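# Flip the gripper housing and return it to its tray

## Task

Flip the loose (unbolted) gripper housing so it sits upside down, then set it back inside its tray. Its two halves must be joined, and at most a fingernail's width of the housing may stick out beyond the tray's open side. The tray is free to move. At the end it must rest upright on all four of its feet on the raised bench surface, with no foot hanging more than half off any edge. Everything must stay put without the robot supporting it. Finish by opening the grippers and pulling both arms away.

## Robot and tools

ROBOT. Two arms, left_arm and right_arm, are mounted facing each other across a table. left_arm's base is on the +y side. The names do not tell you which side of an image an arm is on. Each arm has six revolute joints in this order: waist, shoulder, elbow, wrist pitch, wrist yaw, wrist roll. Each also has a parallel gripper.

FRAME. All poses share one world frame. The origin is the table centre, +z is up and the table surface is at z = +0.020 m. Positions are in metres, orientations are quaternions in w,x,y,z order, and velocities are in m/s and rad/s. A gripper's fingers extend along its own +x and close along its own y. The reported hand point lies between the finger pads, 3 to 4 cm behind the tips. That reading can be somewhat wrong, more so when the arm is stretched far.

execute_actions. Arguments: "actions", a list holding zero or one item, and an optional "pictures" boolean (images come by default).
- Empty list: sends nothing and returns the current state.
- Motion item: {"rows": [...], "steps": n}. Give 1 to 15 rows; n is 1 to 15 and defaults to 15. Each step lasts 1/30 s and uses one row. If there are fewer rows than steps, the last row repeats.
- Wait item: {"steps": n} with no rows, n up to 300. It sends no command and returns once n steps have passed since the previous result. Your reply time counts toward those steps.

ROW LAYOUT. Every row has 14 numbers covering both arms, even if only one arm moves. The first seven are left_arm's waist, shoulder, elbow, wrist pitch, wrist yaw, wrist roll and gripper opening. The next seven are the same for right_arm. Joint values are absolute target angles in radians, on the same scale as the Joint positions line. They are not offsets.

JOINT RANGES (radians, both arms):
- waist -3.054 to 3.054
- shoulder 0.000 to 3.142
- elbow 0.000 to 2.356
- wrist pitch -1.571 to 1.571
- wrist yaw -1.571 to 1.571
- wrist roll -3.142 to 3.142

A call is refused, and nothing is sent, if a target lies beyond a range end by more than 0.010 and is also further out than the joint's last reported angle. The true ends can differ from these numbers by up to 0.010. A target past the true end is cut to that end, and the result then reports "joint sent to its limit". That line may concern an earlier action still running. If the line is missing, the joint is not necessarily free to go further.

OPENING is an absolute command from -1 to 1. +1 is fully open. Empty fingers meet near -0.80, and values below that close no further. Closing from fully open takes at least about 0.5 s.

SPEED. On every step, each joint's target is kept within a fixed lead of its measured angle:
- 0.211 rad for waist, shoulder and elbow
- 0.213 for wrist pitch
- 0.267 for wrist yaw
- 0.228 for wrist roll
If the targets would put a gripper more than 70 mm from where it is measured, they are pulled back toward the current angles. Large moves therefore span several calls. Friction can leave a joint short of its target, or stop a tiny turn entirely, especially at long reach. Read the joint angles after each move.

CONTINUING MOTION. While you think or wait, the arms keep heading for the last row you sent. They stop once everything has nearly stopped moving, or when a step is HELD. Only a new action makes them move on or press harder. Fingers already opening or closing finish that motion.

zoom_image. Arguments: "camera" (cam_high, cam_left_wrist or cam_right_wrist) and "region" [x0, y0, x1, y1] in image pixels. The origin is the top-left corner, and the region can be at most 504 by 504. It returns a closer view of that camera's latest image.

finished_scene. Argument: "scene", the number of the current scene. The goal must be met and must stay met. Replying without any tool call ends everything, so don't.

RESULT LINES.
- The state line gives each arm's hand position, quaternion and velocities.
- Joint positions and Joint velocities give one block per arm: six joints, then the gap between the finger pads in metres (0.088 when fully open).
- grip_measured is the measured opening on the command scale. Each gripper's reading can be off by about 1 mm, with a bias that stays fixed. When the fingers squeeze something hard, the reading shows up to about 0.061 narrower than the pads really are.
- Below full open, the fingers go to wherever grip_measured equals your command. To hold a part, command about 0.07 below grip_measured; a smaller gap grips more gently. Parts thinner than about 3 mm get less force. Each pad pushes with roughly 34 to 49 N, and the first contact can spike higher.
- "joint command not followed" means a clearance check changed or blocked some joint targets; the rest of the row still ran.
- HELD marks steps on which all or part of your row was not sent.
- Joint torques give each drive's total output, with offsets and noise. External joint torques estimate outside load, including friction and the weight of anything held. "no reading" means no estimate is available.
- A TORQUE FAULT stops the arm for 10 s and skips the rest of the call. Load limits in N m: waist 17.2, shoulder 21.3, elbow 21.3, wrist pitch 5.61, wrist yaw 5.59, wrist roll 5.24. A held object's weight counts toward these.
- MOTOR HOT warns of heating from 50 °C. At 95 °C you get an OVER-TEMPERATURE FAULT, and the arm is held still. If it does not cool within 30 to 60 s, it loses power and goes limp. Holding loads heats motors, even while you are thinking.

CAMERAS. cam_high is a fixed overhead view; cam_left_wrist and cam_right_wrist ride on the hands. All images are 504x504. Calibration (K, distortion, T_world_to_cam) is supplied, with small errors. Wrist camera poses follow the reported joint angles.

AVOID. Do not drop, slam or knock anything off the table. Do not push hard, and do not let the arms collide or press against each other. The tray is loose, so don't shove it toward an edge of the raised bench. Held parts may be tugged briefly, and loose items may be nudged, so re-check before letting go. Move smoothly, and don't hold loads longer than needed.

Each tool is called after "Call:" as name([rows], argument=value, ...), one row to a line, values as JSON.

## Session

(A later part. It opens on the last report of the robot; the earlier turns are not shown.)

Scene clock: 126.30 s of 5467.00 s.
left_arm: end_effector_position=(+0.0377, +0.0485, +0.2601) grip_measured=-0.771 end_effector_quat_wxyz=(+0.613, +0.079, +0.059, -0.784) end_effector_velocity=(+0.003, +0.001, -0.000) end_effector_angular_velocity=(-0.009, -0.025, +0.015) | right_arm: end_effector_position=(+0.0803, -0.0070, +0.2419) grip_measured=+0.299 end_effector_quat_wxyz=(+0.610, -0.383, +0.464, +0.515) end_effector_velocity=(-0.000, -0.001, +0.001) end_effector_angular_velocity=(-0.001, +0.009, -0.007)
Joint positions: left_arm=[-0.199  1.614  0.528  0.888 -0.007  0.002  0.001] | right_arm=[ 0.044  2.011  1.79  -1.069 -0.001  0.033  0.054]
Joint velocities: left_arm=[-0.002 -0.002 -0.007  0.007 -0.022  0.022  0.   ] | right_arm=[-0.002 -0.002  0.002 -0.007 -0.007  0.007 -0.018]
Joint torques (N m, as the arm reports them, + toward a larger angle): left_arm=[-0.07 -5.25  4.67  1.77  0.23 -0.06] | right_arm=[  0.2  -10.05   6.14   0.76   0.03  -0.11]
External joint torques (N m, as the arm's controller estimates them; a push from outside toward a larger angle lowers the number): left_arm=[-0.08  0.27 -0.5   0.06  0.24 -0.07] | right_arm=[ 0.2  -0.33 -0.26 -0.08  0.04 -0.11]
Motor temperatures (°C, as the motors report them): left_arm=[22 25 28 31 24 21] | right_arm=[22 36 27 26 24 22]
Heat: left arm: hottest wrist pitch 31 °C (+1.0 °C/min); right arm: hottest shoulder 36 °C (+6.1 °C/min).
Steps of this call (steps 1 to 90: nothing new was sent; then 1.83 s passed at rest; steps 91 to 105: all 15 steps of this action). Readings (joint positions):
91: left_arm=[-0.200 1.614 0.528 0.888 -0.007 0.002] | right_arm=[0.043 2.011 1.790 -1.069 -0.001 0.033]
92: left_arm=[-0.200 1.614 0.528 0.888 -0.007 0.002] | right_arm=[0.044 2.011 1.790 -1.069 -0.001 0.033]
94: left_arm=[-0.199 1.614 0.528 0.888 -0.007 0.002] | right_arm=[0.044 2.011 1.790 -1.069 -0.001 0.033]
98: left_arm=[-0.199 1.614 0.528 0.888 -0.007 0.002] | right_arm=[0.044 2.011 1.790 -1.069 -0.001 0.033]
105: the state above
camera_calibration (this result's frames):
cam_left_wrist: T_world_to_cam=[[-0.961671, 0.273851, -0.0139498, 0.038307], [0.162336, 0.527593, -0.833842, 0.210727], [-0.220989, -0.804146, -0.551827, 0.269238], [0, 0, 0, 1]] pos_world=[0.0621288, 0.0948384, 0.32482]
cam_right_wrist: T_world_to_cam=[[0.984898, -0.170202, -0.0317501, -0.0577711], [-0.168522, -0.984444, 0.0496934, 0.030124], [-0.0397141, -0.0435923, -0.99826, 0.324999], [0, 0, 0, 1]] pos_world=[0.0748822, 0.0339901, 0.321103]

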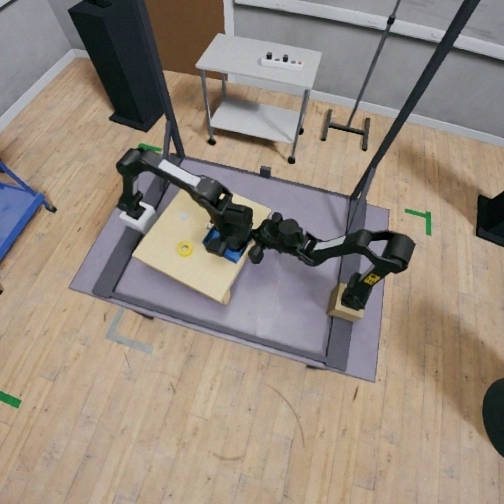

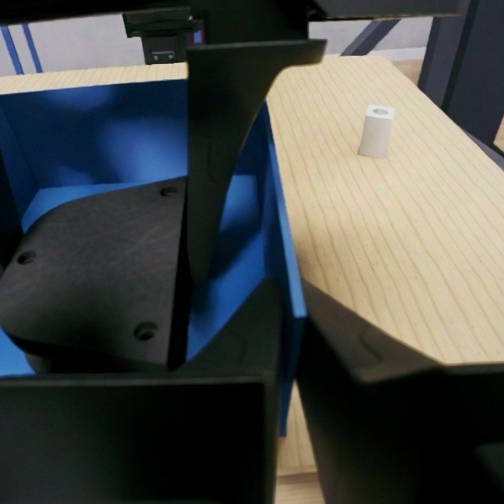

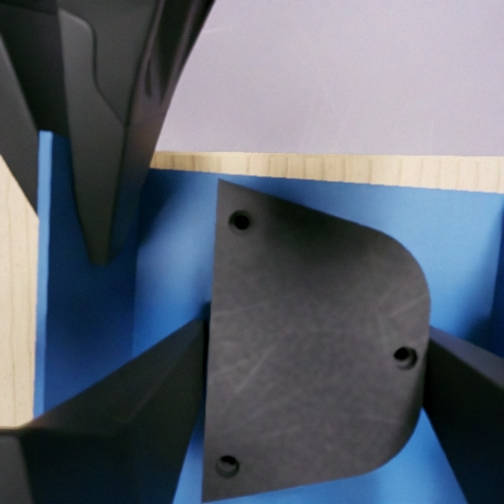

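Call:
execute_actions([
  {"rows":[[-0.2,1.62,0.536,0.886,0,0,-1,0.046,2.02,1.79,-1.07,0,0.03,0.4],[-0.2,1.62,0.536,0.886,0,0,-1,0.046,2.02,1.79,-1.07,0,0.03,0.4],[-0.2,1.62,0.536,0.886,0,0,-1,0.046,2.02,1.79,-1.07,0,0.03,0.4],[-0.2,1.62,0.536,0.886,0,0,-1,0.046,2.02,1.79,-1.07,0,0.03,0.4],[-0.2,1.62,0.536,0.886,0,0,-1,0.046,2.02,1.75,-1.04,0,0.03,0.4],[-0.2,1.62,0.536,0.886,0,0,-1,0.046,2.02,1.75,-1.04,0,0.03,0.4],[-0.2,1.62,0.536,0.886,0,0,-1,0.046,2.02,1.75,-1.04,0,0.03,0.4],[-0.2,1.62,0.536,0.886,0,0,-1,0.046,2.02,1.71,-1.0,0,0.03,0.4]]},
], pictures=false)

Call:
execute_actions([
  {"steps":15},
])

Scene clock: 137.10 s of 5467.00 s.
left_arm: end_effector_position=(+0.0373, +0.0487, +0.2595) grip_measured=-0.771 end_effector_quat_wxyz=(+0.612, +0.080, +0.059, -0.784) end_effector_velocity=(-0.002, +0.000, +0.000) end_effector_angular_velocity=(+0.003, +0.002, +0.011) | right_arm: end_effector_position=(+0.0804, -0.0060, +0.2283) grip_measured=+0.394 end_effector_quat_wxyz=(+0.612, -0.382, +0.462, +0.516) end_effector_velocity=(-0.000, -0.001, -0.012) end_effector_angular_velocity=(-0.007, +0.006, +0.007)
Joint positions: left_arm=[-0.2    1.615  0.528  0.887 -0.006  0.004  0.001] | right_arm=[ 0.044  2.011  1.734 -1.008 -0.001  0.033  0.058]
Joint velocities: left_arm=[-0.012 -0.002  0.002 -0.007 -0.022 -0.007 -0.   ] | right_arm=[-0.002  0.002 -0.042  0.037 -0.007 -0.007  0.001]
Joint torques (N m, as the arm reports them, + toward a larger angle): left_arm=[-0.19 -5.63  4.57  1.81  0.16 -0.12] | right_arm=[  0.23 -10.09   3.97   1.05   0.1   -0.13]
External joint torques (N m, as the arm's controller estimates them; a push from outside toward a larger angle lowers the number): left_arm=[-0.21 -0.1  -0.63  0.09  0.16 -0.13] | right_arm=[ 0.34 -0.38 -2.47  0.2   0.1  -0.13]
Motor temperatures (°C, as the motors report them): left_arm=[22 25 28 31 24 21] | right_arm=[22 36 27 26 24 22]
Heat: left arm: hottest wrist pitch 31 °C (+1.0 °C/min); right arm: hottest shoulder 36 °C (+3.0 °C/min).
Steps of this call (steps 1 to 15: the robot went on to your last target; steps 16 to 90: nothing new was sent; then 7.30 s passed at rest; steps 91 to 105: all 15 steps of this action). Readings (joint positions):
91: left_arm=[-0.199 1.614 0.528 0.888 -0.007 0.002] | right_arm=[0.044 2.011 1.790 -1.069 -0.001 0.033]
92: left_arm=[-0.199 1.614 0.528 0.888 -0.007 0.002] | right_arm=[0.044 2.011 1.790 -1.069 -0.001 0.033]
94: left_arm=[-0.199 1.614 0.528 0.888 -0.007 0.002] | right_arm=[0.044 2.011 1.790 -1.069 -0.001 0.033]
98: left_arm=[-0.199 1.614 0.528 0.888 -0.007 0.002] | right_arm=[0.044 2.011 1.771 -1.046 -0.001 0.033]
105: the state above

Scene clock: 137.60 s of 5467.00 s.
left_arm: end_effector_position=(+0.0373, +0.0487, +0.2595) grip_measured=-0.771 end_effector_quat_wxyz=(+0.612, +0.080, +0.059, -0.784) end_effector_velocity=(-0.002, +0.001, -0.002) end_effector_angular_velocity=(+0.013, +0.020, -0.005) | right_arm: end_effector_position=(+0.0804, -0.0062, +0.2274) grip_measured=+0.397 end_effector_quat_wxyz=(+0.612, -0.382, +0.462, +0.516) end_effector_velocity=(-0.001, -0.005, -0.001) end_effector_angular_velocity=(-0.021, +0.008, +0.007)
Joint positions: left_arm=[-0.2    1.615  0.528  0.887 -0.006  0.004  0.001] | right_arm=[ 0.044  2.011  1.73  -1.004 -0.001  0.033  0.058]
Joint velocities: left_arm=[-0.002 -0.002 -0.002 -0.007  0.007 -0.022  0.   ] | right_arm=[-0.002 -0.002 -0.002 -0.022 -0.007 -0.007 -0.   ]
Joint torques (N m, as the arm reports them, + toward a larger angle): left_arm=[ 0.02 -5.53  4.48  1.86  0.17 -0.12] | right_arm=[ 0.15 -9.91  3.85  1.28  0.05 -0.12]
External joint torques (N m, as the arm's controller estimates them; a push from outside toward a larger angle lowers the number): left_arm=[ 0.02 -0.02 -0.7   0.15  0.18 -0.13] | right_arm=[ 0.2  -0.24 -2.51  0.45  0.06 -0.13]
Motor temperatures (°C, as the motors report them): left_arm=[22 25 28 31 24 21] | right_arm=[22 36 27 26 24 22]
Heat: left arm: hottest wrist pitch 31 °C (+1.0 °C/min); right arm: hottest shoulder 36 °C (+3.0 °C/min).
Steps of this call (steps 1 to 15: the robot went on to your last target). Readings (joint positions):
1: left_arm=[-0.200 1.615 0.528 0.887 -0.006 0.004] | right_arm=[0.044 2.011 1.733 -1.008 -0.001 0.033]
2: left_arm=[-0.199 1.615 0.528 0.887 -0.006 0.004] | right_arm=[0.044 2.011 1.732 -1.007 -0.001 0.033]
4: left_arm=[-0.200 1.615 0.528 0.887 -0.006 0.004] | right_arm=[0.044 2.011 1.732 -1.006 -0.001 0.033]
8: left_arm=[-0.200 1.615 0.528 0.887 -0.006 0.004] | right_arm=[0.044 2.011 1.730 -1.005 -0.001 0.033]
15: the state above
All arms were judged still, so your last target was given up. Only a new action makes them travel on or press farther. Fingers that are still opening or closing keep moving.
camera_calibration (this result's frames):
cam_left_wrist: T_world_to_cam=[[-0.961022, 0.27604, -0.015463, 0.0381739], [0.165189, 0.52845, -0.832738, 0.209836], [-0.221697, -0.802834, -0.553451, 0.269335], [0, 0, 0, 1]] pos_world=[0.0617344, 0.0948061, 0.324392]
cam_right_wrist: T_world_to_cam=[[0.98493, -0.169914, -0.0322667, -0.0580343], [-0.168439, -0.98473, 0.0439884, 0.0329808], [-0.0392482, -0.0378905, -0.998511, 0.310642], [0, 0, 0, 1]] pos_world=[0.0749071, 0.0343867, 0.306856]

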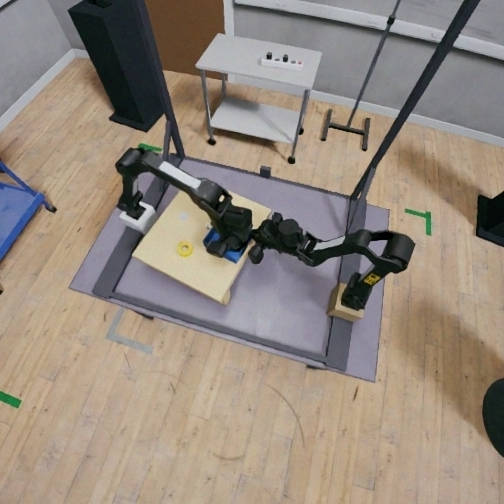

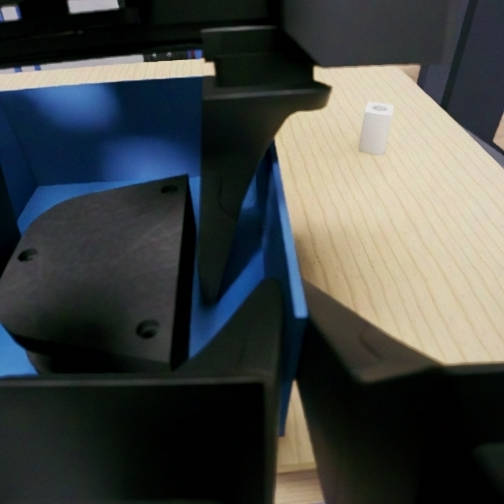

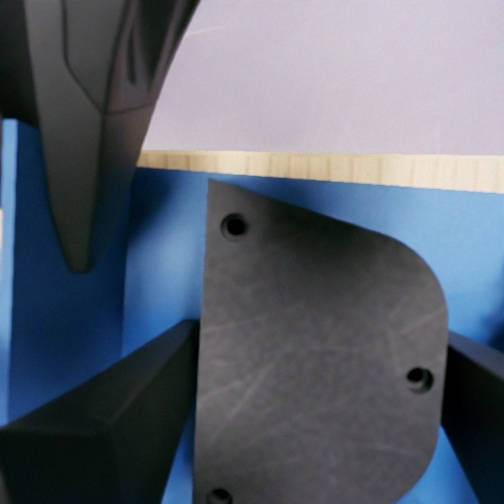

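Call:
execute_actions([
  {"rows":[[-0.2,1.62,0.536,0.886,0,0,-0.3,0.046,2.011,1.735,-1.005,0,0.03,0.3],[-0.2,1.62,0.536,0.886,0,0,-0.3,0.046,2.011,1.735,-1.005,0,0.03,0.25],[-0.2,1.62,0.536,0.886,0,0,-0.3,0.046,2.011,1.735,-1.005,0,0.03,0.2],[-0.2,1.62,0.536,0.886,0,0,-0.3,0.046,2.011,1.735,-1.005,0,0.03,0.15]]},
], pictures=false)

Call:
execute_actions([
  {"rows":[[-0.2,1.3,0.25,0.9,0,0,-0.3,0.046,2.011,1.735,-1.005,0,0.03,0.15]]},
], pictures=false)

Call:
execute_actions([
  {"rows":[[-0.1,1.3,0.25,1.05,0,0,1,0.046,2.011,1.78,-1.05,0,0.03,0.15],[-0.1,1.3,0.25,1.05,0,0,1,0.046,2.011,1.78,-1.05,0,0.03,0.15],[-0.1,1.3,0.25,1.05,0,0,1,0.046,2.011,1.78,-1.05,0,0.03,0.15],[-0.1,1.3,0.25,1.05,0,0,1,0.046,2.011,1.78,-1.05,0,0.03,0.15],[-0.1,1.3,0.25,1.05,0,0,1,0.046,2.011,1.83,-1.1,0,0.03,0.15]]},
])

Scene clock: 147.70 s of 5467.00 s.
left_arm: end_effector_position=(+0.0372, +0.0487, +0.2594) grip_measured=-0.317 end_effector_quat_wxyz=(+0.612, +0.080, +0.060, -0.785) end_effector_velocity=(+0.002, +0.000, -0.002) end_effector_angular_velocity=(+0.008, +0.004, +0.011) | right_arm: end_effector_position=(+0.0816, -0.0054, +0.2290) grip_measured=+0.204 end_effector_quat_wxyz=(+0.615, -0.381, +0.459, +0.516) end_effector_velocity=(-0.002, -0.001, +0.001) end_effector_angular_velocity=(+0.000, +0.019, +0.011)
Joint positions: left_arm=[-0.199  1.615  0.528  0.887 -0.004  0.004  0.023] | right_arm=[ 0.043  2.009  1.733 -1.003  0.005  0.033  0.049]
Joint velocities: left_arm=[ 0.002 -0.002 -0.002 -0.007 -0.007 -0.007  0.005] | right_arm=[-0.002 -0.002  0.002 -0.007 -0.022 -0.007 -0.   ]
Joint torques (N m, as the arm reports them, + toward a larger angle): left_arm=[-0.1  -5.62  4.59  1.91  0.1  -0.11] | right_arm=[  0.28 -10.8    6.17   0.76  -0.17  -0.11]
External joint torques (N m, as the arm's controller estimates them; a push from outside toward a larger angle lowers the number): left_arm=[-0.12 -0.11 -0.6   0.2   0.11 -0.12] | right_arm=[ 0.26 -1.08 -0.25 -0.1  -0.16 -0.12]
Motor temperatures (°C, as the motors report them): left_arm=[22 25 28 31 24 21] | right_arm=[22 37 27 26 24 22]
Heat: left arm: hottest wrist pitch 31 °C (+0.0 °C/min); right arm: hottest shoulder 37 °C (+3.0 °C/min).
Steps of this call (steps 1 to 90: nothing new was sent; then 6.60 s passed at rest; steps 91 to 105: all 15 steps of this action). Readings (joint positions):
91: left_arm=[-0.199 1.615 0.528 0.887 -0.006 0.004] | right_arm=[0.044 2.010 1.730 -1.003 -0.001 0.033]
92: left_arm=[-0.199 1.615 0.528 0.887 -0.005 0.004] | right_arm=[0.044 2.009 1.730 -1.002 -0.000 0.033]
94: left_arm=[-0.199 1.615 0.528 0.887 -0.004 0.004] | right_arm=[0.044 2.009 1.730 -1.002 0.004 0.033]
98: left_arm=[-0.199 1.615 0.528 0.887 -0.004 0.004] | right_arm=[0.043 2.009 1.732 -1.002 0.005 0.033]
105: the state above

Scene clock: 148.20 s of 5467.00 s.
left_arm: end_effector_position=(+0.0545, +0.1166, +0.2671) grip_measured=-0.302 end_effector_quat_wxyz=(+0.613, +0.062, +0.046, -0.786) end_effector_velocity=(+0.004, +0.013, -0.002) end_effector_angular_velocity=(-0.001, +0.007, +0.006) | right_arm: end_effector_position=(+0.0816, -0.0055, +0.2290) grip_measured=+0.204 end_effector_quat_wxyz=(+0.615, -0.382, +0.459, +0.515) end_effector_velocity=(-0.003, -0.005, -0.001) end_effector_angular_velocity=(-0.019, +0.022, +0.011)
Joint positions: left_arm=[-0.199  1.315  0.264  0.896 -0.004  0.004  0.024] | right_arm=[ 0.043  2.009  1.733 -1.003  0.005  0.033  0.049]
Joint velocities: left_arm=[-0.002 -0.061 -0.051 -0.007 -0.007 -0.007 -0.   ] | right_arm=[-0.002 -0.002 -0.002 -0.022 -0.022 -0.007 -0.001]
Joint torques (N m, as the arm reports them, + toward a larger angle): left_arm=[-0.06 -4.71  3.34  2.25  0.12 -0.12] | right_arm=[  0.22 -10.76   6.25   0.75  -0.16  -0.13]
External joint torques (N m, as the arm's controller estimates them; a push from outside toward a larger angle lowers the number): left_arm=[-0.06 -1.25 -2.05  0.53  0.12 -0.13] | right_arm=[ 0.23 -1.07 -0.14 -0.1  -0.16 -0.13]
Motor temperatures (°C, as the motors report them): left_arm=[22 25 28 31 24 21] | right_arm=[22 37 27 26 24 22]
Heat: left arm: hottest wrist pitch 31 °C (+0.0 °C/min); right arm: hottest shoulder 37 °C (+3.0 °C/min).
Steps of this call (steps 1 to 15: all 15 steps of this action). Readings (joint positions):
1: left_arm=[-0.199 1.596 0.510 0.888 -0.004 0.004] | right_arm=[0.043 2.009 1.733 -1.003 0.005 0.033]
2: left_arm=[-0.199 1.559 0.473 0.889 -0.004 0.004] | right_arm=[0.043 2.009 1.733 -1.003 0.005 0.033]
4: left_arm=[-0.199 1.463 0.382 0.891 -0.004 0.004] | right_arm=[0.043 2.009 1.733 -1.003 0.005 0.033]
8: left_arm=[-0.199 1.356 0.296 0.894 -0.004 0.004] | right_arm=[0.043 2.009 1.733 -1.003 0.005 0.033]
15: the state above

Scene clock: 148.70 s of 5467.00 s.
left_arm: end_effector_position=(+0.0853, +0.1098, +0.2989) grip_measured=+0.984 end_effector_quat_wxyz=(+0.649, +0.004, +0.000, -0.760) end_effector_velocity=(+0.009, -0.001, +0.003) end_effector_angular_velocity=(-0.016, +0.010, +0.039) | right_arm: end_effector_position=(+0.0814, -0.0067, +0.2501) grip_measured=+0.204 end_effector_quat_wxyz=(+0.613, -0.383, +0.461, +0.515) end_effector_velocity=(+0.001, -0.006, +0.001) end_effector_angular_velocity=(-0.019, -0.011, +0.017)
Joint positions: left_arm=[-0.105  1.305  0.256  1.043  0.002  0.004  0.087] | right_arm=[ 0.043  2.009  1.818 -1.094  0.005  0.033  0.049]
Joint velocities: left_arm=[ 0.017  0.002 -0.002  0.022 -0.022 -0.007  0.014] | right_arm=[-0.002 -0.007 -0.002 -0.022  0.007 -0.022 -0.   ]
Joint torques (N m, as the arm reports them, + toward a larger angle): left_arm=[ 0.18 -4.66  3.59  2.27 -0.04 -0.12] | right_arm=[  0.24 -10.91   7.05   0.66  -0.15  -0.13]
External joint torques (N m, as the arm's controller estimates them; a push from outside toward a larger angle lowers the number): left_arm=[ 0.13 -1.27 -1.68  0.58 -0.03 -0.12] | right_arm=[ 0.24 -1.18  0.59 -0.2  -0.15 -0.13]
Motor temperatures (°C, as the motors report them): left_arm=[22 25 28 31 24 21] | right_arm=[22 37 27 26 24 22]
Heat: left arm: hottest wrist pitch 31 °C (+0.0 °C/min); right arm: hottest shoulder 37 °C (+2.0 °C/min).
Steps of this call (steps 1 to 15: all 15 steps of this action). Readings (joint positions):
1: left_arm=[-0.192 1.314 0.261 0.915 0.002 0.004] | right_arm=[0.043 2.009 1.738 -1.009 0.005 0.033]
2: left_arm=[-0.173 1.314 0.257 0.946 0.004 0.004] | right_arm=[0.043 2.009 1.746 -1.018 0.005 0.033]
4: left_arm=[-0.139 1.310 0.256 0.992 0.002 0.004] | right_arm=[0.043 2.009 1.754 -1.032 0.005 0.033]
8: left_arm=[-0.114 1.305 0.256 1.026 0.002 0.004] | right_arm=[0.043 2.009 1.796 -1.073 0.005 0.033]
15: the state above
camera_calibration (this result's frames):
cam_left_wrist: T_world_to_cam=[[-0.982014, 0.187663, -0.0207581, 0.0811516], [0.09069, 0.372403, -0.92363, 0.25307], [-0.1656, -0.9089, -0.382724, 0.306657], [0, 0, 0, 1]] pos_world=[0.107524, 0.169247, 0.352792]
cam_right_wrist: T_world_to_cam=[[0.984741, -0.172009, -0.0264153, -0.0598599], [-0.170763, -0.984337, 0.0438377, 0.0318692], [-0.033542, -0.038658, -0.998689, 0.332939], [0, 0, 0, 1]] pos_world=[0.075556, 0.0339443, 0.329524]

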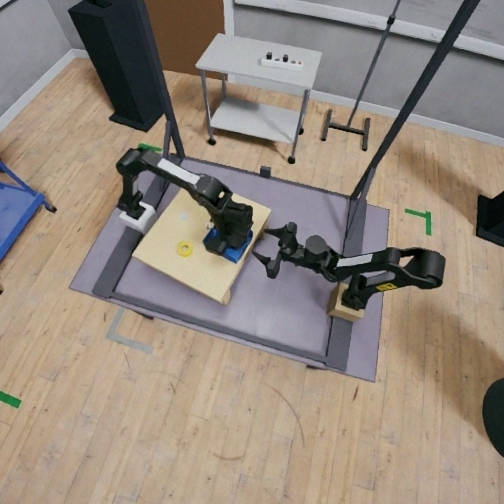

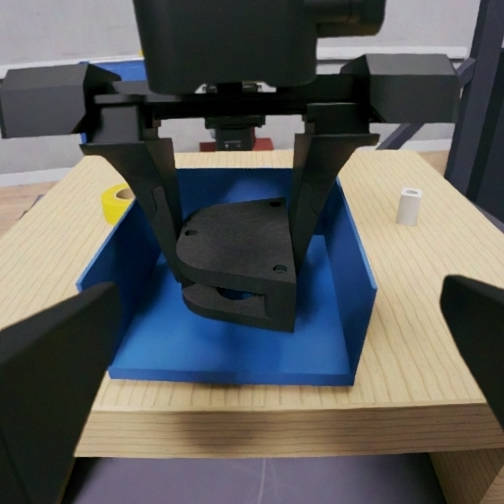

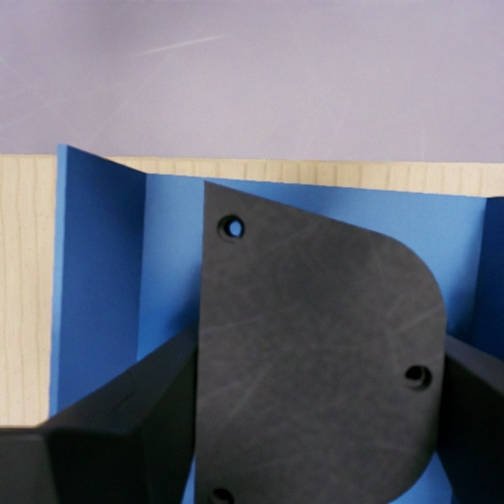

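Call:
execute_actions([
  {"rows":[[-0.1,1.124,0.257,0.867,0,-1.57,0.5,0.046,2.02,1.92,-1.18,0,0.03,0.13],[-0.1,1.124,0.257,0.867,0,-1.57,0.5,0.046,2.02,1.92,-1.18,0,0.03,0.13],[-0.1,1.124,0.257,0.867,0,-1.57,0.5,0.046,2.02,1.92,-1.18,0,0.03,0.13],[-0.1,1.124,0.257,0.867,0,-1.57,0.5,0.046,2.02,1.92,-1.18,0,0.03,0.13],[-0.1,1.124,0.257,0.867,0,-1.57,0.5,0.046,2.02,1.92,-1.18,0,0.03,0.13],[-0.1,1.124,0.257,0.867,0,-1.57,0.5,0.046,2.03,2.01,-1.26,0,0.03,0.13],[-0.1,1.124,0.257,0.867,0,-1.57,0.5,0.046,2.03,2.01,-1.26,0,0.03,0.13],[-0.1,1.124,0.257,0.867,0,-1.57,0.5,0.046,2.03,2.01,-1.26,0,0.03,0.13],[-0.1,1.124,0.257,0.867,0,-1.57,0.5,0.046,2.03,2.01,-1.26,0,0.03,0.13],[-0.1,1.124,0.257,0.867,0,-1.57,0.5,0.046,2.03,2.01,-1.26,0,0.03,0.13],[-0.1,1.124,0.257,0.867,0,-1.57,0.5,0.046,2.05,2.105,-1.34,0,0.03,0.13]]},
], pictures=false)

Call:
execute_actions([
  {"steps":45},
])

Scene clock: 160.40 s of 5467.00 s.
left_arm: end_effector_position=(+0.0883, +0.1238, +0.3153) grip_measured=+0.513 end_effector_quat_wxyz=(+0.611, -0.222, +0.264, -0.712) end_effector_velocity=(-0.001, +0.002, +0.001) end_effector_angular_velocity=(+0.232, +1.439, +0.009) | right_arm: end_effector_position=(+0.0811, -0.0089, +0.3075) grip_measured=+0.204 end_effector_quat_wxyz=(+0.618, -0.377, +0.455, +0.519) end_effector_velocity=(+0.000, -0.014, +0.082) end_effector_angular_velocity=(+0.049, -0.017, +0.002)
Joint positions: left_arm=[-0.103  1.133  0.254  0.873  0.002 -0.704  0.064] | right_arm=[ 0.043  2.022  2.063 -1.306  0.005  0.033  0.049]
Joint velocities: left_arm=[-0.007 -0.027  0.002 -0.037 -0.007 -1.458 -0.004] | right_arm=[-0.002 -0.007  0.315 -0.271  0.007 -0.007 -0.   ]
Joint torques (N m, as the arm reports them, + toward a larger angle): left_arm=[ 0.2  -4.2   4.74  1.83 -0.09 -0.16] | right_arm=[ 0.27 -8.22  6.41  0.6  -0.15 -0.11]
External joint torques (N m, as the arm's controller estimates them; a push from outside toward a larger angle lowers the number): left_arm=[ 0.21 -1.33 -1.24  0.08 -0.08 -0.2 ] | right_arm=[ 0.28  0.9   0.51 -0.19 -0.15 -0.11]
Motor temperatures (°C, as the motors report them): left_arm=[22 25 28 32 24 21] | right_arm=[22 38 28 26 24 22]
Heat: left arm: hottest wrist pitch 32 °C (+1.0 °C/min); right arm: hottest shoulder 38 °C (+2.0 °C/min).
Steps of this call (steps 1 to 15: the robot went on to your last target; steps 16 to 90: nothing new was sent; then 8.20 s passed at rest; steps 91 to 105: all 15 steps of this action). Readings (joint positions):
91: left_arm=[-0.103 1.286 0.256 1.020 0.002 -0.028] | right_arm=[0.043 2.009 1.832 -1.111 0.005 0.033]
92: left_arm=[-0.103 1.255 0.255 0.979 0.002 -0.080] | right_arm=[0.043 2.011 1.847 -1.130 0.005 0.033]
94: left_arm=[-0.103 1.197 0.253 0.939 0.002 -0.175] | right_arm=[0.043 2.011 1.872 -1.148 0.005 0.033]
98: left_arm=[-0.103 1.149 0.254 0.893 0.002 -0.368] | right_arm=[0.043 2.012 1.945 -1.208 0.005 0.033]
105: the state above

Scene clock: 161.90 s of 5467.00 s.
left_arm: end_effector_position=(+0.0883, +0.1240, +0.3154) grip_measured=+0.502 end_effector_quat_wxyz=(+0.463, -0.456, +0.537, -0.538) end_effector_velocity=(-0.002, +0.001, -0.002) end_effector_angular_velocity=(+0.008, +0.006, -0.010) | right_arm: end_effector_position=(+0.0808, -0.0103, +0.3128) grip_measured=+0.204 end_effector_quat_wxyz=(+0.617, -0.379, +0.457, +0.517) end_effector_velocity=(-0.001, -0.005, -0.001) end_effector_angular_velocity=(-0.019, +0.022, +0.006)
Joint positions: left_arm=[-0.103  1.13   0.254  0.869  0.002 -1.563  0.064] | right_arm=[ 0.043  2.03   2.097 -1.338  0.005  0.033  0.049]
Joint velocities: left_arm=[-0.002 -0.002 -0.002 -0.007  0.007 -0.007 -0.   ] | right_arm=[-0.007 -0.002 -0.002 -0.022 -0.022 -0.007 -0.   ]
Joint torques (N m, as the arm reports them, + toward a larger angle): left_arm=[ 0.28 -3.96  4.79  1.78 -0.09 -0.15] | right_arm=[ 0.22 -8.7   6.77  0.71 -0.16 -0.11]
External joint torques (N m, as the arm's controller estimates them; a push from outside toward a larger angle lowers the number): left_arm=[ 0.29 -1.12 -1.16  0.05 -0.09 -0.21] | right_arm=[ 0.27  0.86  0.67 -0.15 -0.15 -0.11]
Motor temperatures (°C, as the motors report them): left_arm=[22 25 28 32 24 21] | right_arm=[22 38 28 26 24 22]
Heat: left arm: hottest wrist pitch 32 °C (+1.0 °C/min); right arm: hottest shoulder 38 °C (+2.0 °C/min).
Steps of this call (steps 1 to 45: the robot went on to your last target). Readings (joint positions):
1: left_arm=[-0.103 1.132 0.254 0.872 0.002 -0.752] | right_arm=[0.043 2.022 2.072 -1.314 0.005 0.033]
2: left_arm=[-0.103 1.132 0.254 0.871 0.002 -0.801] | right_arm=[0.043 2.022 2.080 -1.319 0.005 0.033]
4: left_arm=[-0.103 1.131 0.254 0.870 0.002 -0.897] | right_arm=[0.043 2.023 2.088 -1.326 0.005 0.033]
8: left_arm=[-0.103 1.130 0.254 0.869 0.002 -1.089] | right_arm=[0.043 2.027 2.094 -1.334 0.005 0.033]
45: the state above
All arms were judged still, so your last target was given up. Only a new action makes them travel on or press farther. Fingers that are still opening or closing keep moving.
camera_calibration (this result's frames):
cam_left_wrist: T_world_to_cam=[[-0.0205787, 0.0279109, 0.999399, -0.305095], [-0.856598, 0.51499, -0.0320208, 0.047513], [-0.515574, -0.856742, 0.0133106, 0.225981], [0, 0, 0, 1]] pos_world=[0.150931, 0.177654, 0.303425]
cam_right_wrist: T_world_to_cam=[[0.984797, -0.171627, -0.0268168, -0.0581839], [-0.170839, -0.984861, 0.0293566, 0.0299571], [-0.0314492, -0.024329, -0.999209, 0.395463], [0, 0, 0, 1]] pos_world=[0.0748542, 0.0291388, 0.392711]

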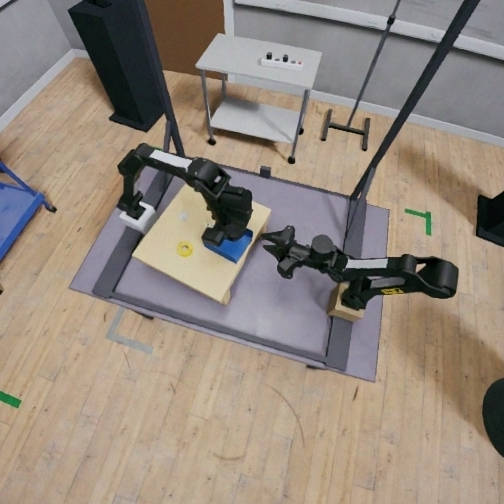

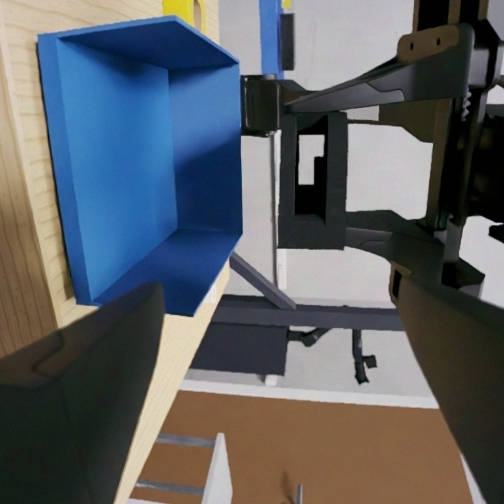

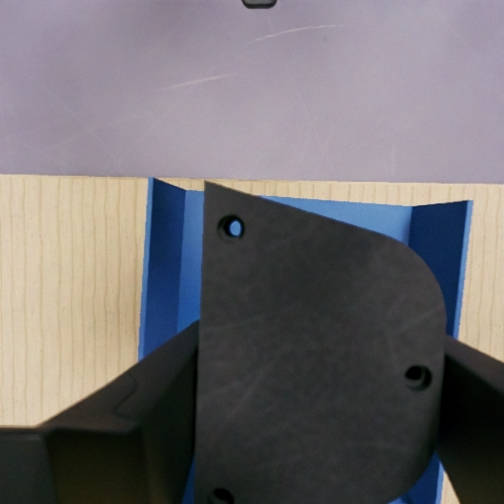

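Call:
execute_actions([
  {"rows":[[-0.075,1.365,0.48,0.888,0,-1.57,0.5,0.046,2.03,2.097,-1.338,0,0.03,0.13]]},
], pictures=false)

Call:
execute_actions([
  {"steps":20},
])

Scene clock: 166.53 s of 5467.00 s.
left_arm: end_effector_position=(+0.0892, +0.0696, +0.3306) grip_measured=+0.502 end_effector_quat_wxyz=(+0.470, -0.462, +0.532, -0.531) end_effector_velocity=(+0.003, -0.009, +0.007) end_effector_angular_velocity=(-0.018, -0.005, +0.024) | right_arm: end_effector_position=(+0.0808, -0.0103, +0.3128) grip_measured=+0.204 end_effector_quat_wxyz=(+0.617, -0.379, +0.457, +0.517) end_effector_velocity=(-0.000, -0.002, -0.000) end_effector_angular_velocity=(-0.007, +0.006, +0.007)
Joint positions: left_arm=[-0.078  1.356  0.463  0.884  0.002 -1.563  0.064] | right_arm=[ 0.043  2.03   2.097 -1.338  0.005  0.033  0.049]
Joint velocities: left_arm=[ 0.002  0.027  0.037  0.007 -0.022  0.007 -0.001] | right_arm=[-0.002 -0.002 -0.002 -0.007 -0.007 -0.007 -0.   ]
Joint torques (N m, as the arm reports them, + toward a larger angle): left_arm=[ 0.28 -4.55  5.56  2.24 -0.08 -0.14] | right_arm=[  0.2  -10.8    5.87   0.92  -0.17  -0.11]
External joint torques (N m, as the arm's controller estimates them; a push from outside toward a larger angle lowers the number): left_arm=[ 0.26 -0.13 -0.38  0.48 -0.06 -0.2 ] | right_arm=[ 0.2  -1.24 -0.24  0.05 -0.16 -0.11]
Motor temperatures (°C, as the motors report them): left_arm=[22 25 28 32 24 21] | right_arm=[22 38 28 26 24 22]
Heat: left arm: hottest wrist pitch 32 °C (+1.0 °C/min); right arm: hottest shoulder 38 °C (+2.0 °C/min).
Steps of this call (steps 1 to 90: nothing new was sent; then 1.13 s passed at rest; steps 91 to 105: all 15 steps of this action). Readings (joint positions):
91: left_arm=[-0.101 1.151 0.270 0.869 0.002 -1.563] | right_arm=[0.043 2.030 2.097 -1.338 0.005 0.033]
92: left_arm=[-0.096 1.193 0.304 0.869 0.002 -1.563] | right_arm=[0.043 2.030 2.097 -1.338 0.005 0.033]
94: left_arm=[-0.087 1.273 0.381 0.875 0.002 -1.563] | right_arm=[0.043 2.030 2.097 -1.338 0.005 0.033]
98: left_arm=[-0.081 1.328 0.447 0.884 0.002 -1.563] | right_arm=[0.043 2.030 2.097 -1.338 0.005 0.033]
105: the state above

Scene clock: 167.20 s of 5467.00 s.
left_arm: end_effector_position=(+0.0892, +0.0685, +0.3314) grip_measured=+0.502 end_effector_quat_wxyz=(+0.470, -0.463, +0.531, -0.532) end_effector_velocity=(-0.002, +0.001, -0.009) end_effector_angular_velocity=(+0.034, +0.018, -0.010) | right_arm: end_effector_position=(+0.0808, -0.0103, +0.3128) grip_measured=+0.204 end_effector_quat_wxyz=(+0.617, -0.379, +0.457, +0.517) end_effector_velocity=(+0.000, +0.001, +0.001) end_effector_angular_velocity=(+0.009, +0.013, +0.020)
Joint positions: left_arm=[-0.078  1.36   0.468  0.884  0.002 -1.563  0.064] | right_arm=[ 0.043  2.03   2.097 -1.338  0.005  0.033  0.049]
Joint velocities: left_arm=[-0.002  0.002 -0.007 -0.022  0.007 -0.022 -0.   ] | right_arm=[-0.007 -0.002 -0.002  0.007 -0.022 -0.022 -0.   ]
Joint torques (N m, as the arm reports them, + toward a larger angle): left_arm=[ 0.21 -4.22  5.5   2.23 -0.08 -0.15] | right_arm=[  0.29 -10.88   5.85   0.92  -0.17  -0.11]
External joint torques (N m, as the arm's controller estimates them; a push from outside toward a larger angle lowers the number): left_arm=[ 0.22  0.04 -0.25  0.55 -0.08 -0.21] | right_arm=[ 0.33 -1.36 -0.25  0.04 -0.16 -0.11]
Motor temperatures (°C, as the motors report them): left_arm=[22 25 28 32 24 21] | right_arm=[22 38 28 26 24 22]
Heat: left arm: hottest wrist pitch 32 °C (+1.0 °C/min); right arm: hottest shoulder 38 °C (+1.0 °C/min).
Steps of this call (steps 1 to 15: the robot went on to your last target; steps 16 to 20: nothing new was sent). Readings (joint positions):
1: left_arm=[-0.078 1.357 0.464 0.884 0.002 -1.563] | right_arm=[0.043 2.030 2.097 -1.338 0.005 0.033]
2: left_arm=[-0.078 1.357 0.465 0.884 0.002 -1.563] | right_arm=[0.043 2.030 2.097 -1.338 0.005 0.033]
4: left_arm=[-0.078 1.358 0.466 0.884 0.002 -1.563] | right_arm=[0.043 2.030 2.097 -1.338 0.005 0.033]
8: left_arm=[-0.078 1.359 0.467 0.884 0.002 -1.563] | right_arm=[0.043 2.030 2.097 -1.338 0.005 0.033]
20: the state above
All arms were judged still, so your last target was given up. Only a new action makes them travel on or press farther. Fingers that are still opening or closing keep moving.
camera_calibration (this result's frames):
cam_left_wrist: T_world_to_cam=[[-0.0209739, 0.0265944, 0.999426, -0.319377], [-0.868925, 0.493948, -0.031379, 0.0797287], [-0.494499, -0.869085, 0.0127485, 0.177779], [0, 0, 0, 1]] pos_world=[0.150491, 0.123617, 0.319429]
cam_right_wrist: T_world_to_cam=[[0.984797, -0.171627, -0.0268168, -0.0581839], [-0.170839, -0.984861, 0.0293566, 0.0299571], [-0.0314492, -0.024329, -0.999209, 0.395463], [0, 0, 0, 1]] pos_world=[0.0748542, 0.0291388, 0.392711]

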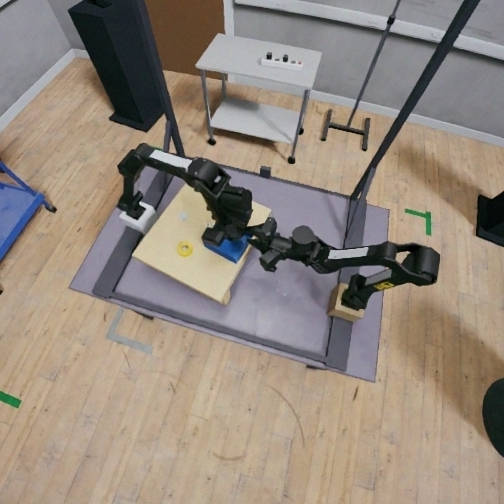

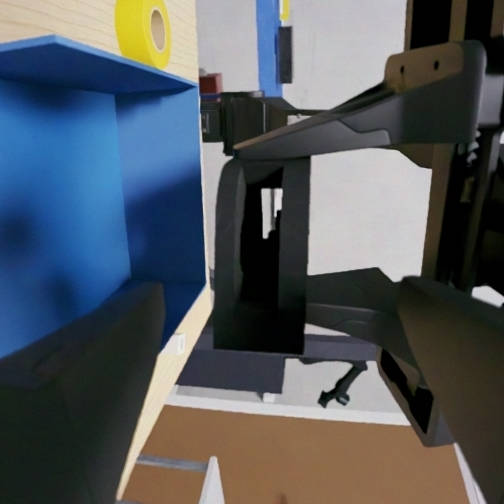

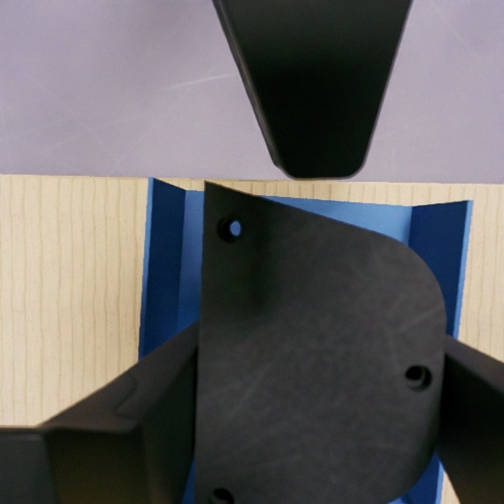

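Call:
execute_actions([
  {"rows":[[-0.075,1.47,0.52,0.95,0,-1.57,0.2,0.046,2.03,2.097,-1.338,0,0.03,0.13],[-0.075,1.47,0.52,0.95,0,-1.57,0.2,0.046,2.03,2.097,-1.338,0,0.03,0.13],[-0.075,1.47,0.52,0.95,0,-1.57,0.2,0.046,2.03,2.097,-1.338,0,0.03,0.13],[-0.075,1.47,0.52,0.95,0,-1.57,0.2,0.046,2.03,2.097,-1.338,0,0.03,0.13],[-0.075,1.47,0.52,0.95,0,-1.57,0.2,0.046,2.03,2.097,-1.338,0,0.03,0.13],[-0.075,1.47,0.52,0.95,0,-1.57,0.2,0.046,2.03,2.097,-1.338,0,0.03,0.13],[-0.075,1.578,0.593,0.993,0,-1.57,0.2,0.046,2.03,2.097,-1.338,0,0.03,0.13]]},
], pictures=false)

Call:
execute_actions([
  {"steps":20},
])

Scene clock: 174.20 s of 5467.00 s.
left_arm: end_effector_position=(+0.0846, +0.0315, +0.3199) grip_measured=+0.209 end_effector_quat_wxyz=(+0.469, -0.464, +0.530, -0.533) end_effector_velocity=(+0.000, -0.018, -0.007) end_effector_angular_velocity=(+0.008, +0.006, +0.020) | right_arm: end_effector_position=(+0.0808, -0.0103, +0.3128) grip_measured=+0.204 end_effector_quat_wxyz=(+0.617, -0.379, +0.457, +0.517) end_effector_velocity=(-0.000, -0.003, +0.002) end_effector_angular_velocity=(-0.002, +0.005, +0.007)
Joint positions: left_arm=[-0.078  1.561  0.574  0.984  0.002 -1.563  0.049] | right_arm=[ 0.043  2.03   2.097 -1.338  0.005  0.033  0.049]
Joint velocities: left_arm=[-0.002  0.085  0.056  0.022 -0.022 -0.007 -0.002] | right_arm=[-0.002 -0.007 -0.002 -0.007 -0.007 -0.007 -0.   ]
Joint torques (N m, as the arm reports them, + toward a larger angle): left_arm=[ 0.37 -5.48  5.37  2.25 -0.09 -0.13] | right_arm=[  0.27 -10.86   5.84   0.91  -0.14  -0.11]
External joint torques (N m, as the arm's controller estimates them; a push from outside toward a larger angle lowers the number): left_arm=[ 0.35  0.1  -0.18  0.52 -0.08 -0.19] | right_arm=[ 0.31 -1.22 -0.31  0.04 -0.14 -0.12]
Motor temperatures (°C, as the motors report them): left_arm=[22 25 29 33 24 21] | right_arm=[22 39 28 26 24 22]
Heat: left arm: hottest wrist pitch 33 °C (+2.0 °C/min); right arm: hottest shoulder 39 °C (+2.0 °C/min).
Steps of this call (steps 1 to 90: nothing new was sent; then 3.50 s passed at rest; steps 91 to 105: all 15 steps of this action). Readings (joint positions):
91: left_arm=[-0.078 1.371 0.471 0.894 0.002 -1.563] | right_arm=[0.043 2.030 2.097 -1.338 0.005 0.033]
92: left_arm=[-0.078 1.390 0.479 0.910 0.002 -1.563] | right_arm=[0.043 2.030 2.097 -1.338 0.005 0.033]
94: left_arm=[-0.078 1.426 0.496 0.923 0.002 -1.563] | right_arm=[0.043 2.030 2.097 -1.338 0.005 0.033]
98: left_arm=[-0.078 1.484 0.521 0.955 0.002 -1.563] | right_arm=[0.043 2.030 2.097 -1.338 0.005 0.033]
105: the state above

Scene clock: 174.87 s of 5467.00 s.
left_arm: end_effector_position=(+0.0843, +0.0292, +0.3194) grip_measured=+0.202 end_effector_quat_wxyz=(+0.469, -0.464, +0.530, -0.533) end_effector_velocity=(-0.002, +0.000, +0.000) end_effector_angular_velocity=(+0.003, +0.007, -0.010) | right_arm: end_effector_position=(+0.0808, -0.0103, +0.3128) grip_measured=+0.204 end_effector_quat_wxyz=(+0.617, -0.379, +0.457, +0.517) end_effector_velocity=(-0.003, -0.005, -0.001) end_effector_angular_velocity=(-0.020, +0.018, +0.025)
Joint positions: left_arm=[-0.078  1.572  0.581  0.989  0.002 -1.563  0.049] | right_arm=[ 0.043  2.03   2.097 -1.338  0.005  0.033  0.049]
Joint velocities: left_arm=[-0.002 -0.002  0.002 -0.007  0.007 -0.007 -0.   ] | right_arm=[-0.002 -0.002 -0.002 -0.022 -0.022 -0.022  0.   ]
Joint torques (N m, as the arm reports them, + toward a larger angle): left_arm=[ 0.24 -5.58  5.2   2.25 -0.09 -0.14] | right_arm=[  0.21 -10.89   5.82   0.9   -0.16  -0.12]
External joint torques (N m, as the arm's controller estimates them; a push from outside toward a larger angle lowers the number): left_arm=[ 0.25  0.05 -0.42  0.5  -0.09 -0.2 ] | right_arm=[ 0.15 -1.25 -0.34  0.03 -0.15 -0.13]
Motor temperatures (°C, as the motors report them): left_arm=[22 25 29 33 24 21] | right_arm=[22 39 28 26 24 22]
Heat: left arm: hottest wrist pitch 33 °C (+2.0 °C/min); right arm: hottest shoulder 39 °C (+2.0 °C/min).
Steps of this call (steps 1 to 20: the robot went on to your last target). Readings (joint positions):
1: left_arm=[-0.078 1.563 0.575 0.985 0.002 -1.563] | right_arm=[0.043 2.030 2.097 -1.338 0.005 0.033]
2: left_arm=[-0.078 1.565 0.577 0.986 0.002 -1.563] | right_arm=[0.043 2.030 2.097 -1.338 0.005 0.033]
4: left_arm=[-0.078 1.568 0.579 0.988 0.002 -1.563] | right_arm=[0.043 2.030 2.097 -1.338 0.005 0.033]
8: left_arm=[-0.078 1.571 0.580 0.989 0.002 -1.563] | right_arm=[0.043 2.030 2.097 -1.338 0.005 0.033]
20: the state above
camera_calibration (this result's frames):
cam_left_wrist: T_world_to_cam=[[-0.0202031, 0.0326358, 0.999263, -0.306727], [-0.869139, 0.493419, -0.0336873, 0.0952357], [-0.494155, -0.869179, 0.0183964, 0.139563], [0, 0, 0, 1]] pos_world=[0.145542, 0.0843243, 0.307141]
cam_right_wrist: T_world_to_cam=[[0.984797, -0.171627, -0.0268168, -0.0581839], [-0.170839, -0.984861, 0.0293566, 0.0299571], [-0.0314492, -0.024329, -0.999209, 0.395463], [0, 0, 0, 1]] pos_world=[0.0748542, 0.0291388, 0.392711]

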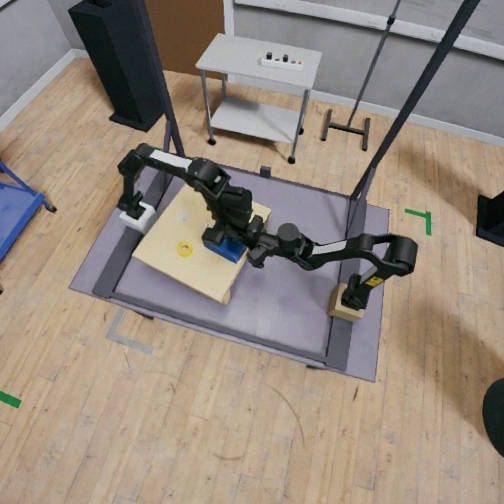

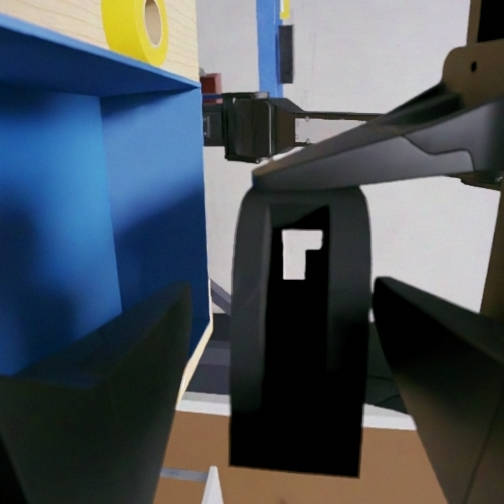

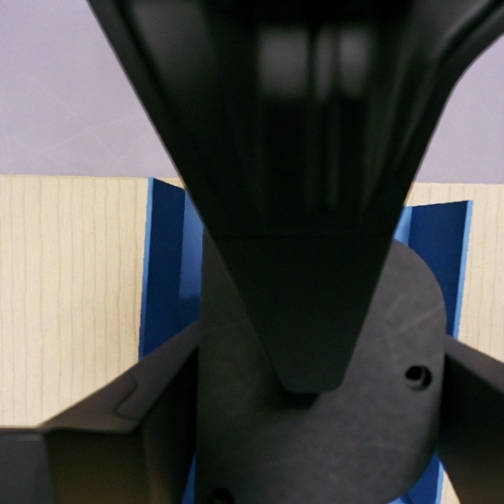

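Call:
execute_actions([
  {"rows":[[-0.075,1.548,0.585,0.972,0,-1.57,0.0,0.046,2.03,2.097,-1.338,0,0.03,0.13]]},
], pictures=false)

Call:
execute_actions([
  {"rows":[[-0.075,1.548,0.585,0.972,0,-1.57,-0.1,0.046,2.03,2.097,-1.338,0,0.03,0.13],[-0.075,1.548,0.585,0.972,0,-1.57,-0.15,0.046,2.03,2.097,-1.338,0,0.03,0.13],[-0.075,1.548,0.585,0.972,0,-1.57,-0.2,0.046,2.03,2.097,-1.338,0,0.03,0.13],[-0.075,1.548,0.585,0.972,0,-1.57,-0.25,0.046,2.03,2.097,-1.338,0,0.03,0.13],[-0.075,1.548,0.585,0.972,0,-1.57,-0.3,0.046,2.03,2.097,-1.338,0,0.03,0.13],[-0.075,1.548,0.585,0.972,0,-1.57,-0.35,0.046,2.03,2.097,-1.338,0,0.03,0.13]]},
])

Scene clock: 180.53 s of 5467.00 s.
left_arm: end_effector_position=(+0.0845, +0.0305, +0.3218) grip_measured=+0.007 end_effector_quat_wxyz=(+0.469, -0.464, +0.530, -0.533) end_effector_velocity=(+0.000, +0.001, -0.003) end_effector_angular_velocity=(+0.016, -0.009, +0.005) | right_arm: end_effector_position=(+0.0808, -0.0103, +0.3128) grip_measured=+0.204 end_effector_quat_wxyz=(+0.617, -0.379, +0.457, +0.517) end_effector_velocity=(-0.003, -0.002, -0.000) end_effector_angular_velocity=(-0.005, +0.020, +0.011)
Joint positions: left_arm=[-0.078  1.558  0.581  0.974  0.002 -1.563  0.039] | right_arm=[ 0.043  2.03   2.097 -1.338  0.005  0.033  0.049]
Joint velocities: left_arm=[-0.002 -0.007 -0.002 -0.022 -0.007  0.007 -0.002] | right_arm=[-0.002 -0.002 -0.002 -0.007 -0.022 -0.007 -0.   ]
Joint torques (N m, as the arm reports them, + toward a larger angle): left_arm=[ 0.17 -7.55  4.49  1.78 -0.1  -0.12] | right_arm=[  0.27 -10.88   5.87   0.9   -0.15  -0.11]
External joint torques (N m, as the arm's controller estimates them; a push from outside toward a larger angle lowers the number): left_arm=[ 0.18 -2.07 -1.07  0.08 -0.09 -0.17] | right_arm=[ 0.27 -1.32 -0.25  0.04 -0.15 -0.11]
Motor temperatures (°C, as the motors report them): left_arm=[22 25 29 33 24 21] | right_arm=[22 39 28 26 24 22]
Heat: left arm: hottest wrist pitch 33 °C (+2.0 °C/min); right arm: hottest shoulder 39 °C (+3.0 °C/min).
Steps of this call (steps 1 to 15: the robot went on to your last target; steps 16 to 90: nothing new was sent; then 2.17 s passed at rest; steps 91 to 105: all 15 steps of this action). Readings (joint positions):
91: left_arm=[-0.078 1.572 0.581 0.989 0.002 -1.563] | right_arm=[0.043 2.030 2.097 -1.338 0.005 0.033]
92: left_arm=[-0.078 1.571 0.581 0.988 0.002 -1.563] | right_arm=[0.043 2.030 2.097 -1.338 0.005 0.033]
94: left_arm=[-0.078 1.568 0.581 0.981 0.002 -1.563] | right_arm=[0.043 2.030 2.097 -1.338 0.005 0.033]
98: left_arm=[-0.078 1.561 0.581 0.977 0.002 -1.563] | right_arm=[0.043 2.030 2.097 -1.338 0.005 0.033]
105: the state above

Scene clock: 181.03 s of 5467.00 s.
left_arm: end_effector_position=(+0.0845, +0.0309, +0.3232) grip_measured=-0.266 end_effector_quat_wxyz=(+0.468, -0.465, +0.530, -0.533) end_effector_velocity=(+0.002, +0.001, +0.000) end_effector_angular_velocity=(+0.003, +0.007, +0.020) | right_arm: end_effector_position=(+0.0808, -0.0103, +0.3128) grip_measured=+0.204 end_effector_quat_wxyz=(+0.617, -0.379, +0.457, +0.517) end_effector_velocity=(-0.003, -0.002, -0.002) end_effector_angular_velocity=(-0.009, +0.020, +0.011)
Joint positions: left_arm=[-0.078  1.555  0.581  0.974  0.002 -1.564  0.026] | right_arm=[ 0.043  2.03   2.097 -1.338  0.005  0.033  0.049]
Joint velocities: left_arm=[-0.002 -0.007 -0.002 -0.007 -0.022 -0.007 -0.   ] | right_arm=[-0.002 -0.002 -0.007 -0.007 -0.022 -0.007 -0.   ]
Joint torques (N m, as the arm reports them, + toward a larger angle): left_arm=[ 0.26 -6.83  4.62  1.75 -0.09 -0.11] | right_arm=[  0.27 -10.9    5.93   0.91  -0.16  -0.13]
External joint torques (N m, as the arm's controller estimates them; a push from outside toward a larger angle lowers the number): left_arm=[ 0.25 -1.33 -0.98  0.04 -0.08 -0.16] | right_arm=[ 0.26 -1.37 -0.16  0.05 -0.15 -0.13]
Motor temperatures (°C, as the motors report them): left_arm=[22 25 29 33 24 21] | right_arm=[22 39 28 26 24 22]
Heat: left arm: hottest wrist pitch 33 °C (+2.0 °C/min); right arm: hottest shoulder 39 °C (+3.0 °C/min).
Steps of this call (steps 1 to 15: all 15 steps of this action). Readings (joint positions):
1: left_arm=[-0.078 1.558 0.581 0.974 0.002 -1.563] | right_arm=[0.043 2.030 2.097 -1.338 0.005 0.033]
2: left_arm=[-0.078 1.558 0.581 0.974 0.002 -1.563] | right_arm=[0.043 2.030 2.097 -1.338 0.005 0.033]
4: left_arm=[-0.078 1.558 0.581 0.974 0.002 -1.563] | right_arm=[0.043 2.030 2.097 -1.338 0.005 0.033]
8: left_arm=[-0.078 1.555 0.581 0.974 0.002 -1.564] | right_arm=[0.043 2.030 2.097 -1.338 0.005 0.033]
15: the state above
camera_calibration (this result's frames):
cam_left_wrist: T_world_to_cam=[[-0.0191544, 0.0348052, 0.999211, -0.310638], [-0.869175, 0.493346, -0.0338462, 0.0947978], [-0.494134, -0.869137, 0.0208021, 0.140231], [0, 0, 0, 1]] pos_world=[0.145739, 0.085924, 0.310684]
cam_right_wrist: T_world_to_cam=[[0.984797, -0.171627, -0.0268168, -0.0581839], [-0.170839, -0.984861, 0.0293566, 0.0299571], [-0.0314492, -0.024329, -0.999209, 0.395463], [0, 0, 0, 1]] pos_world=[0.0748542, 0.0291388, 0.392711]

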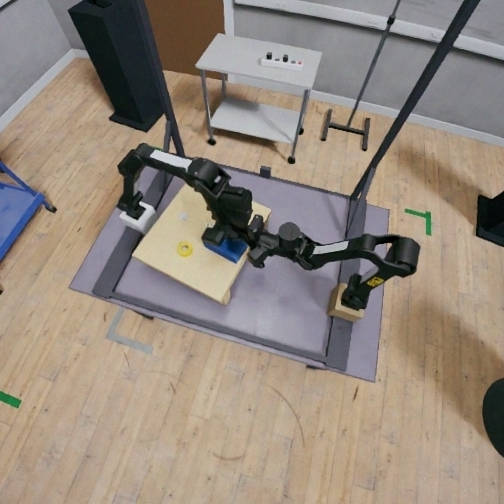

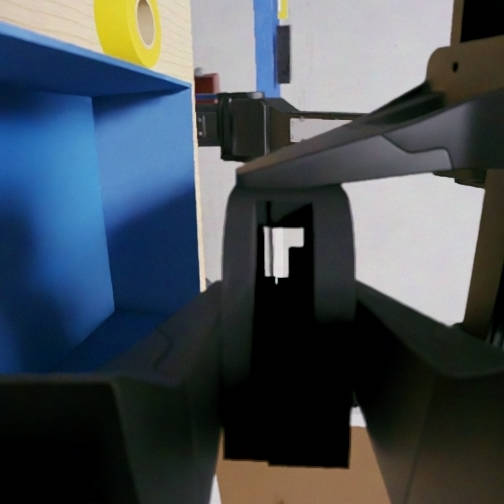

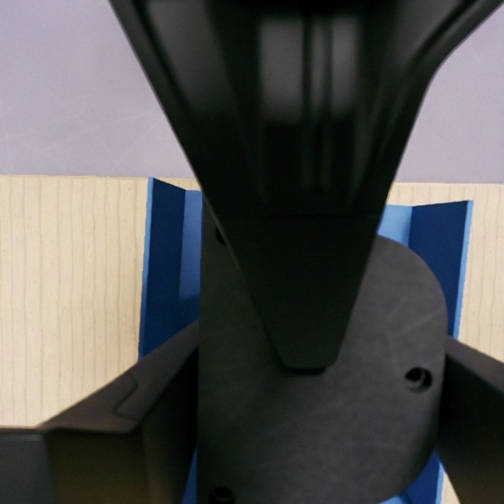

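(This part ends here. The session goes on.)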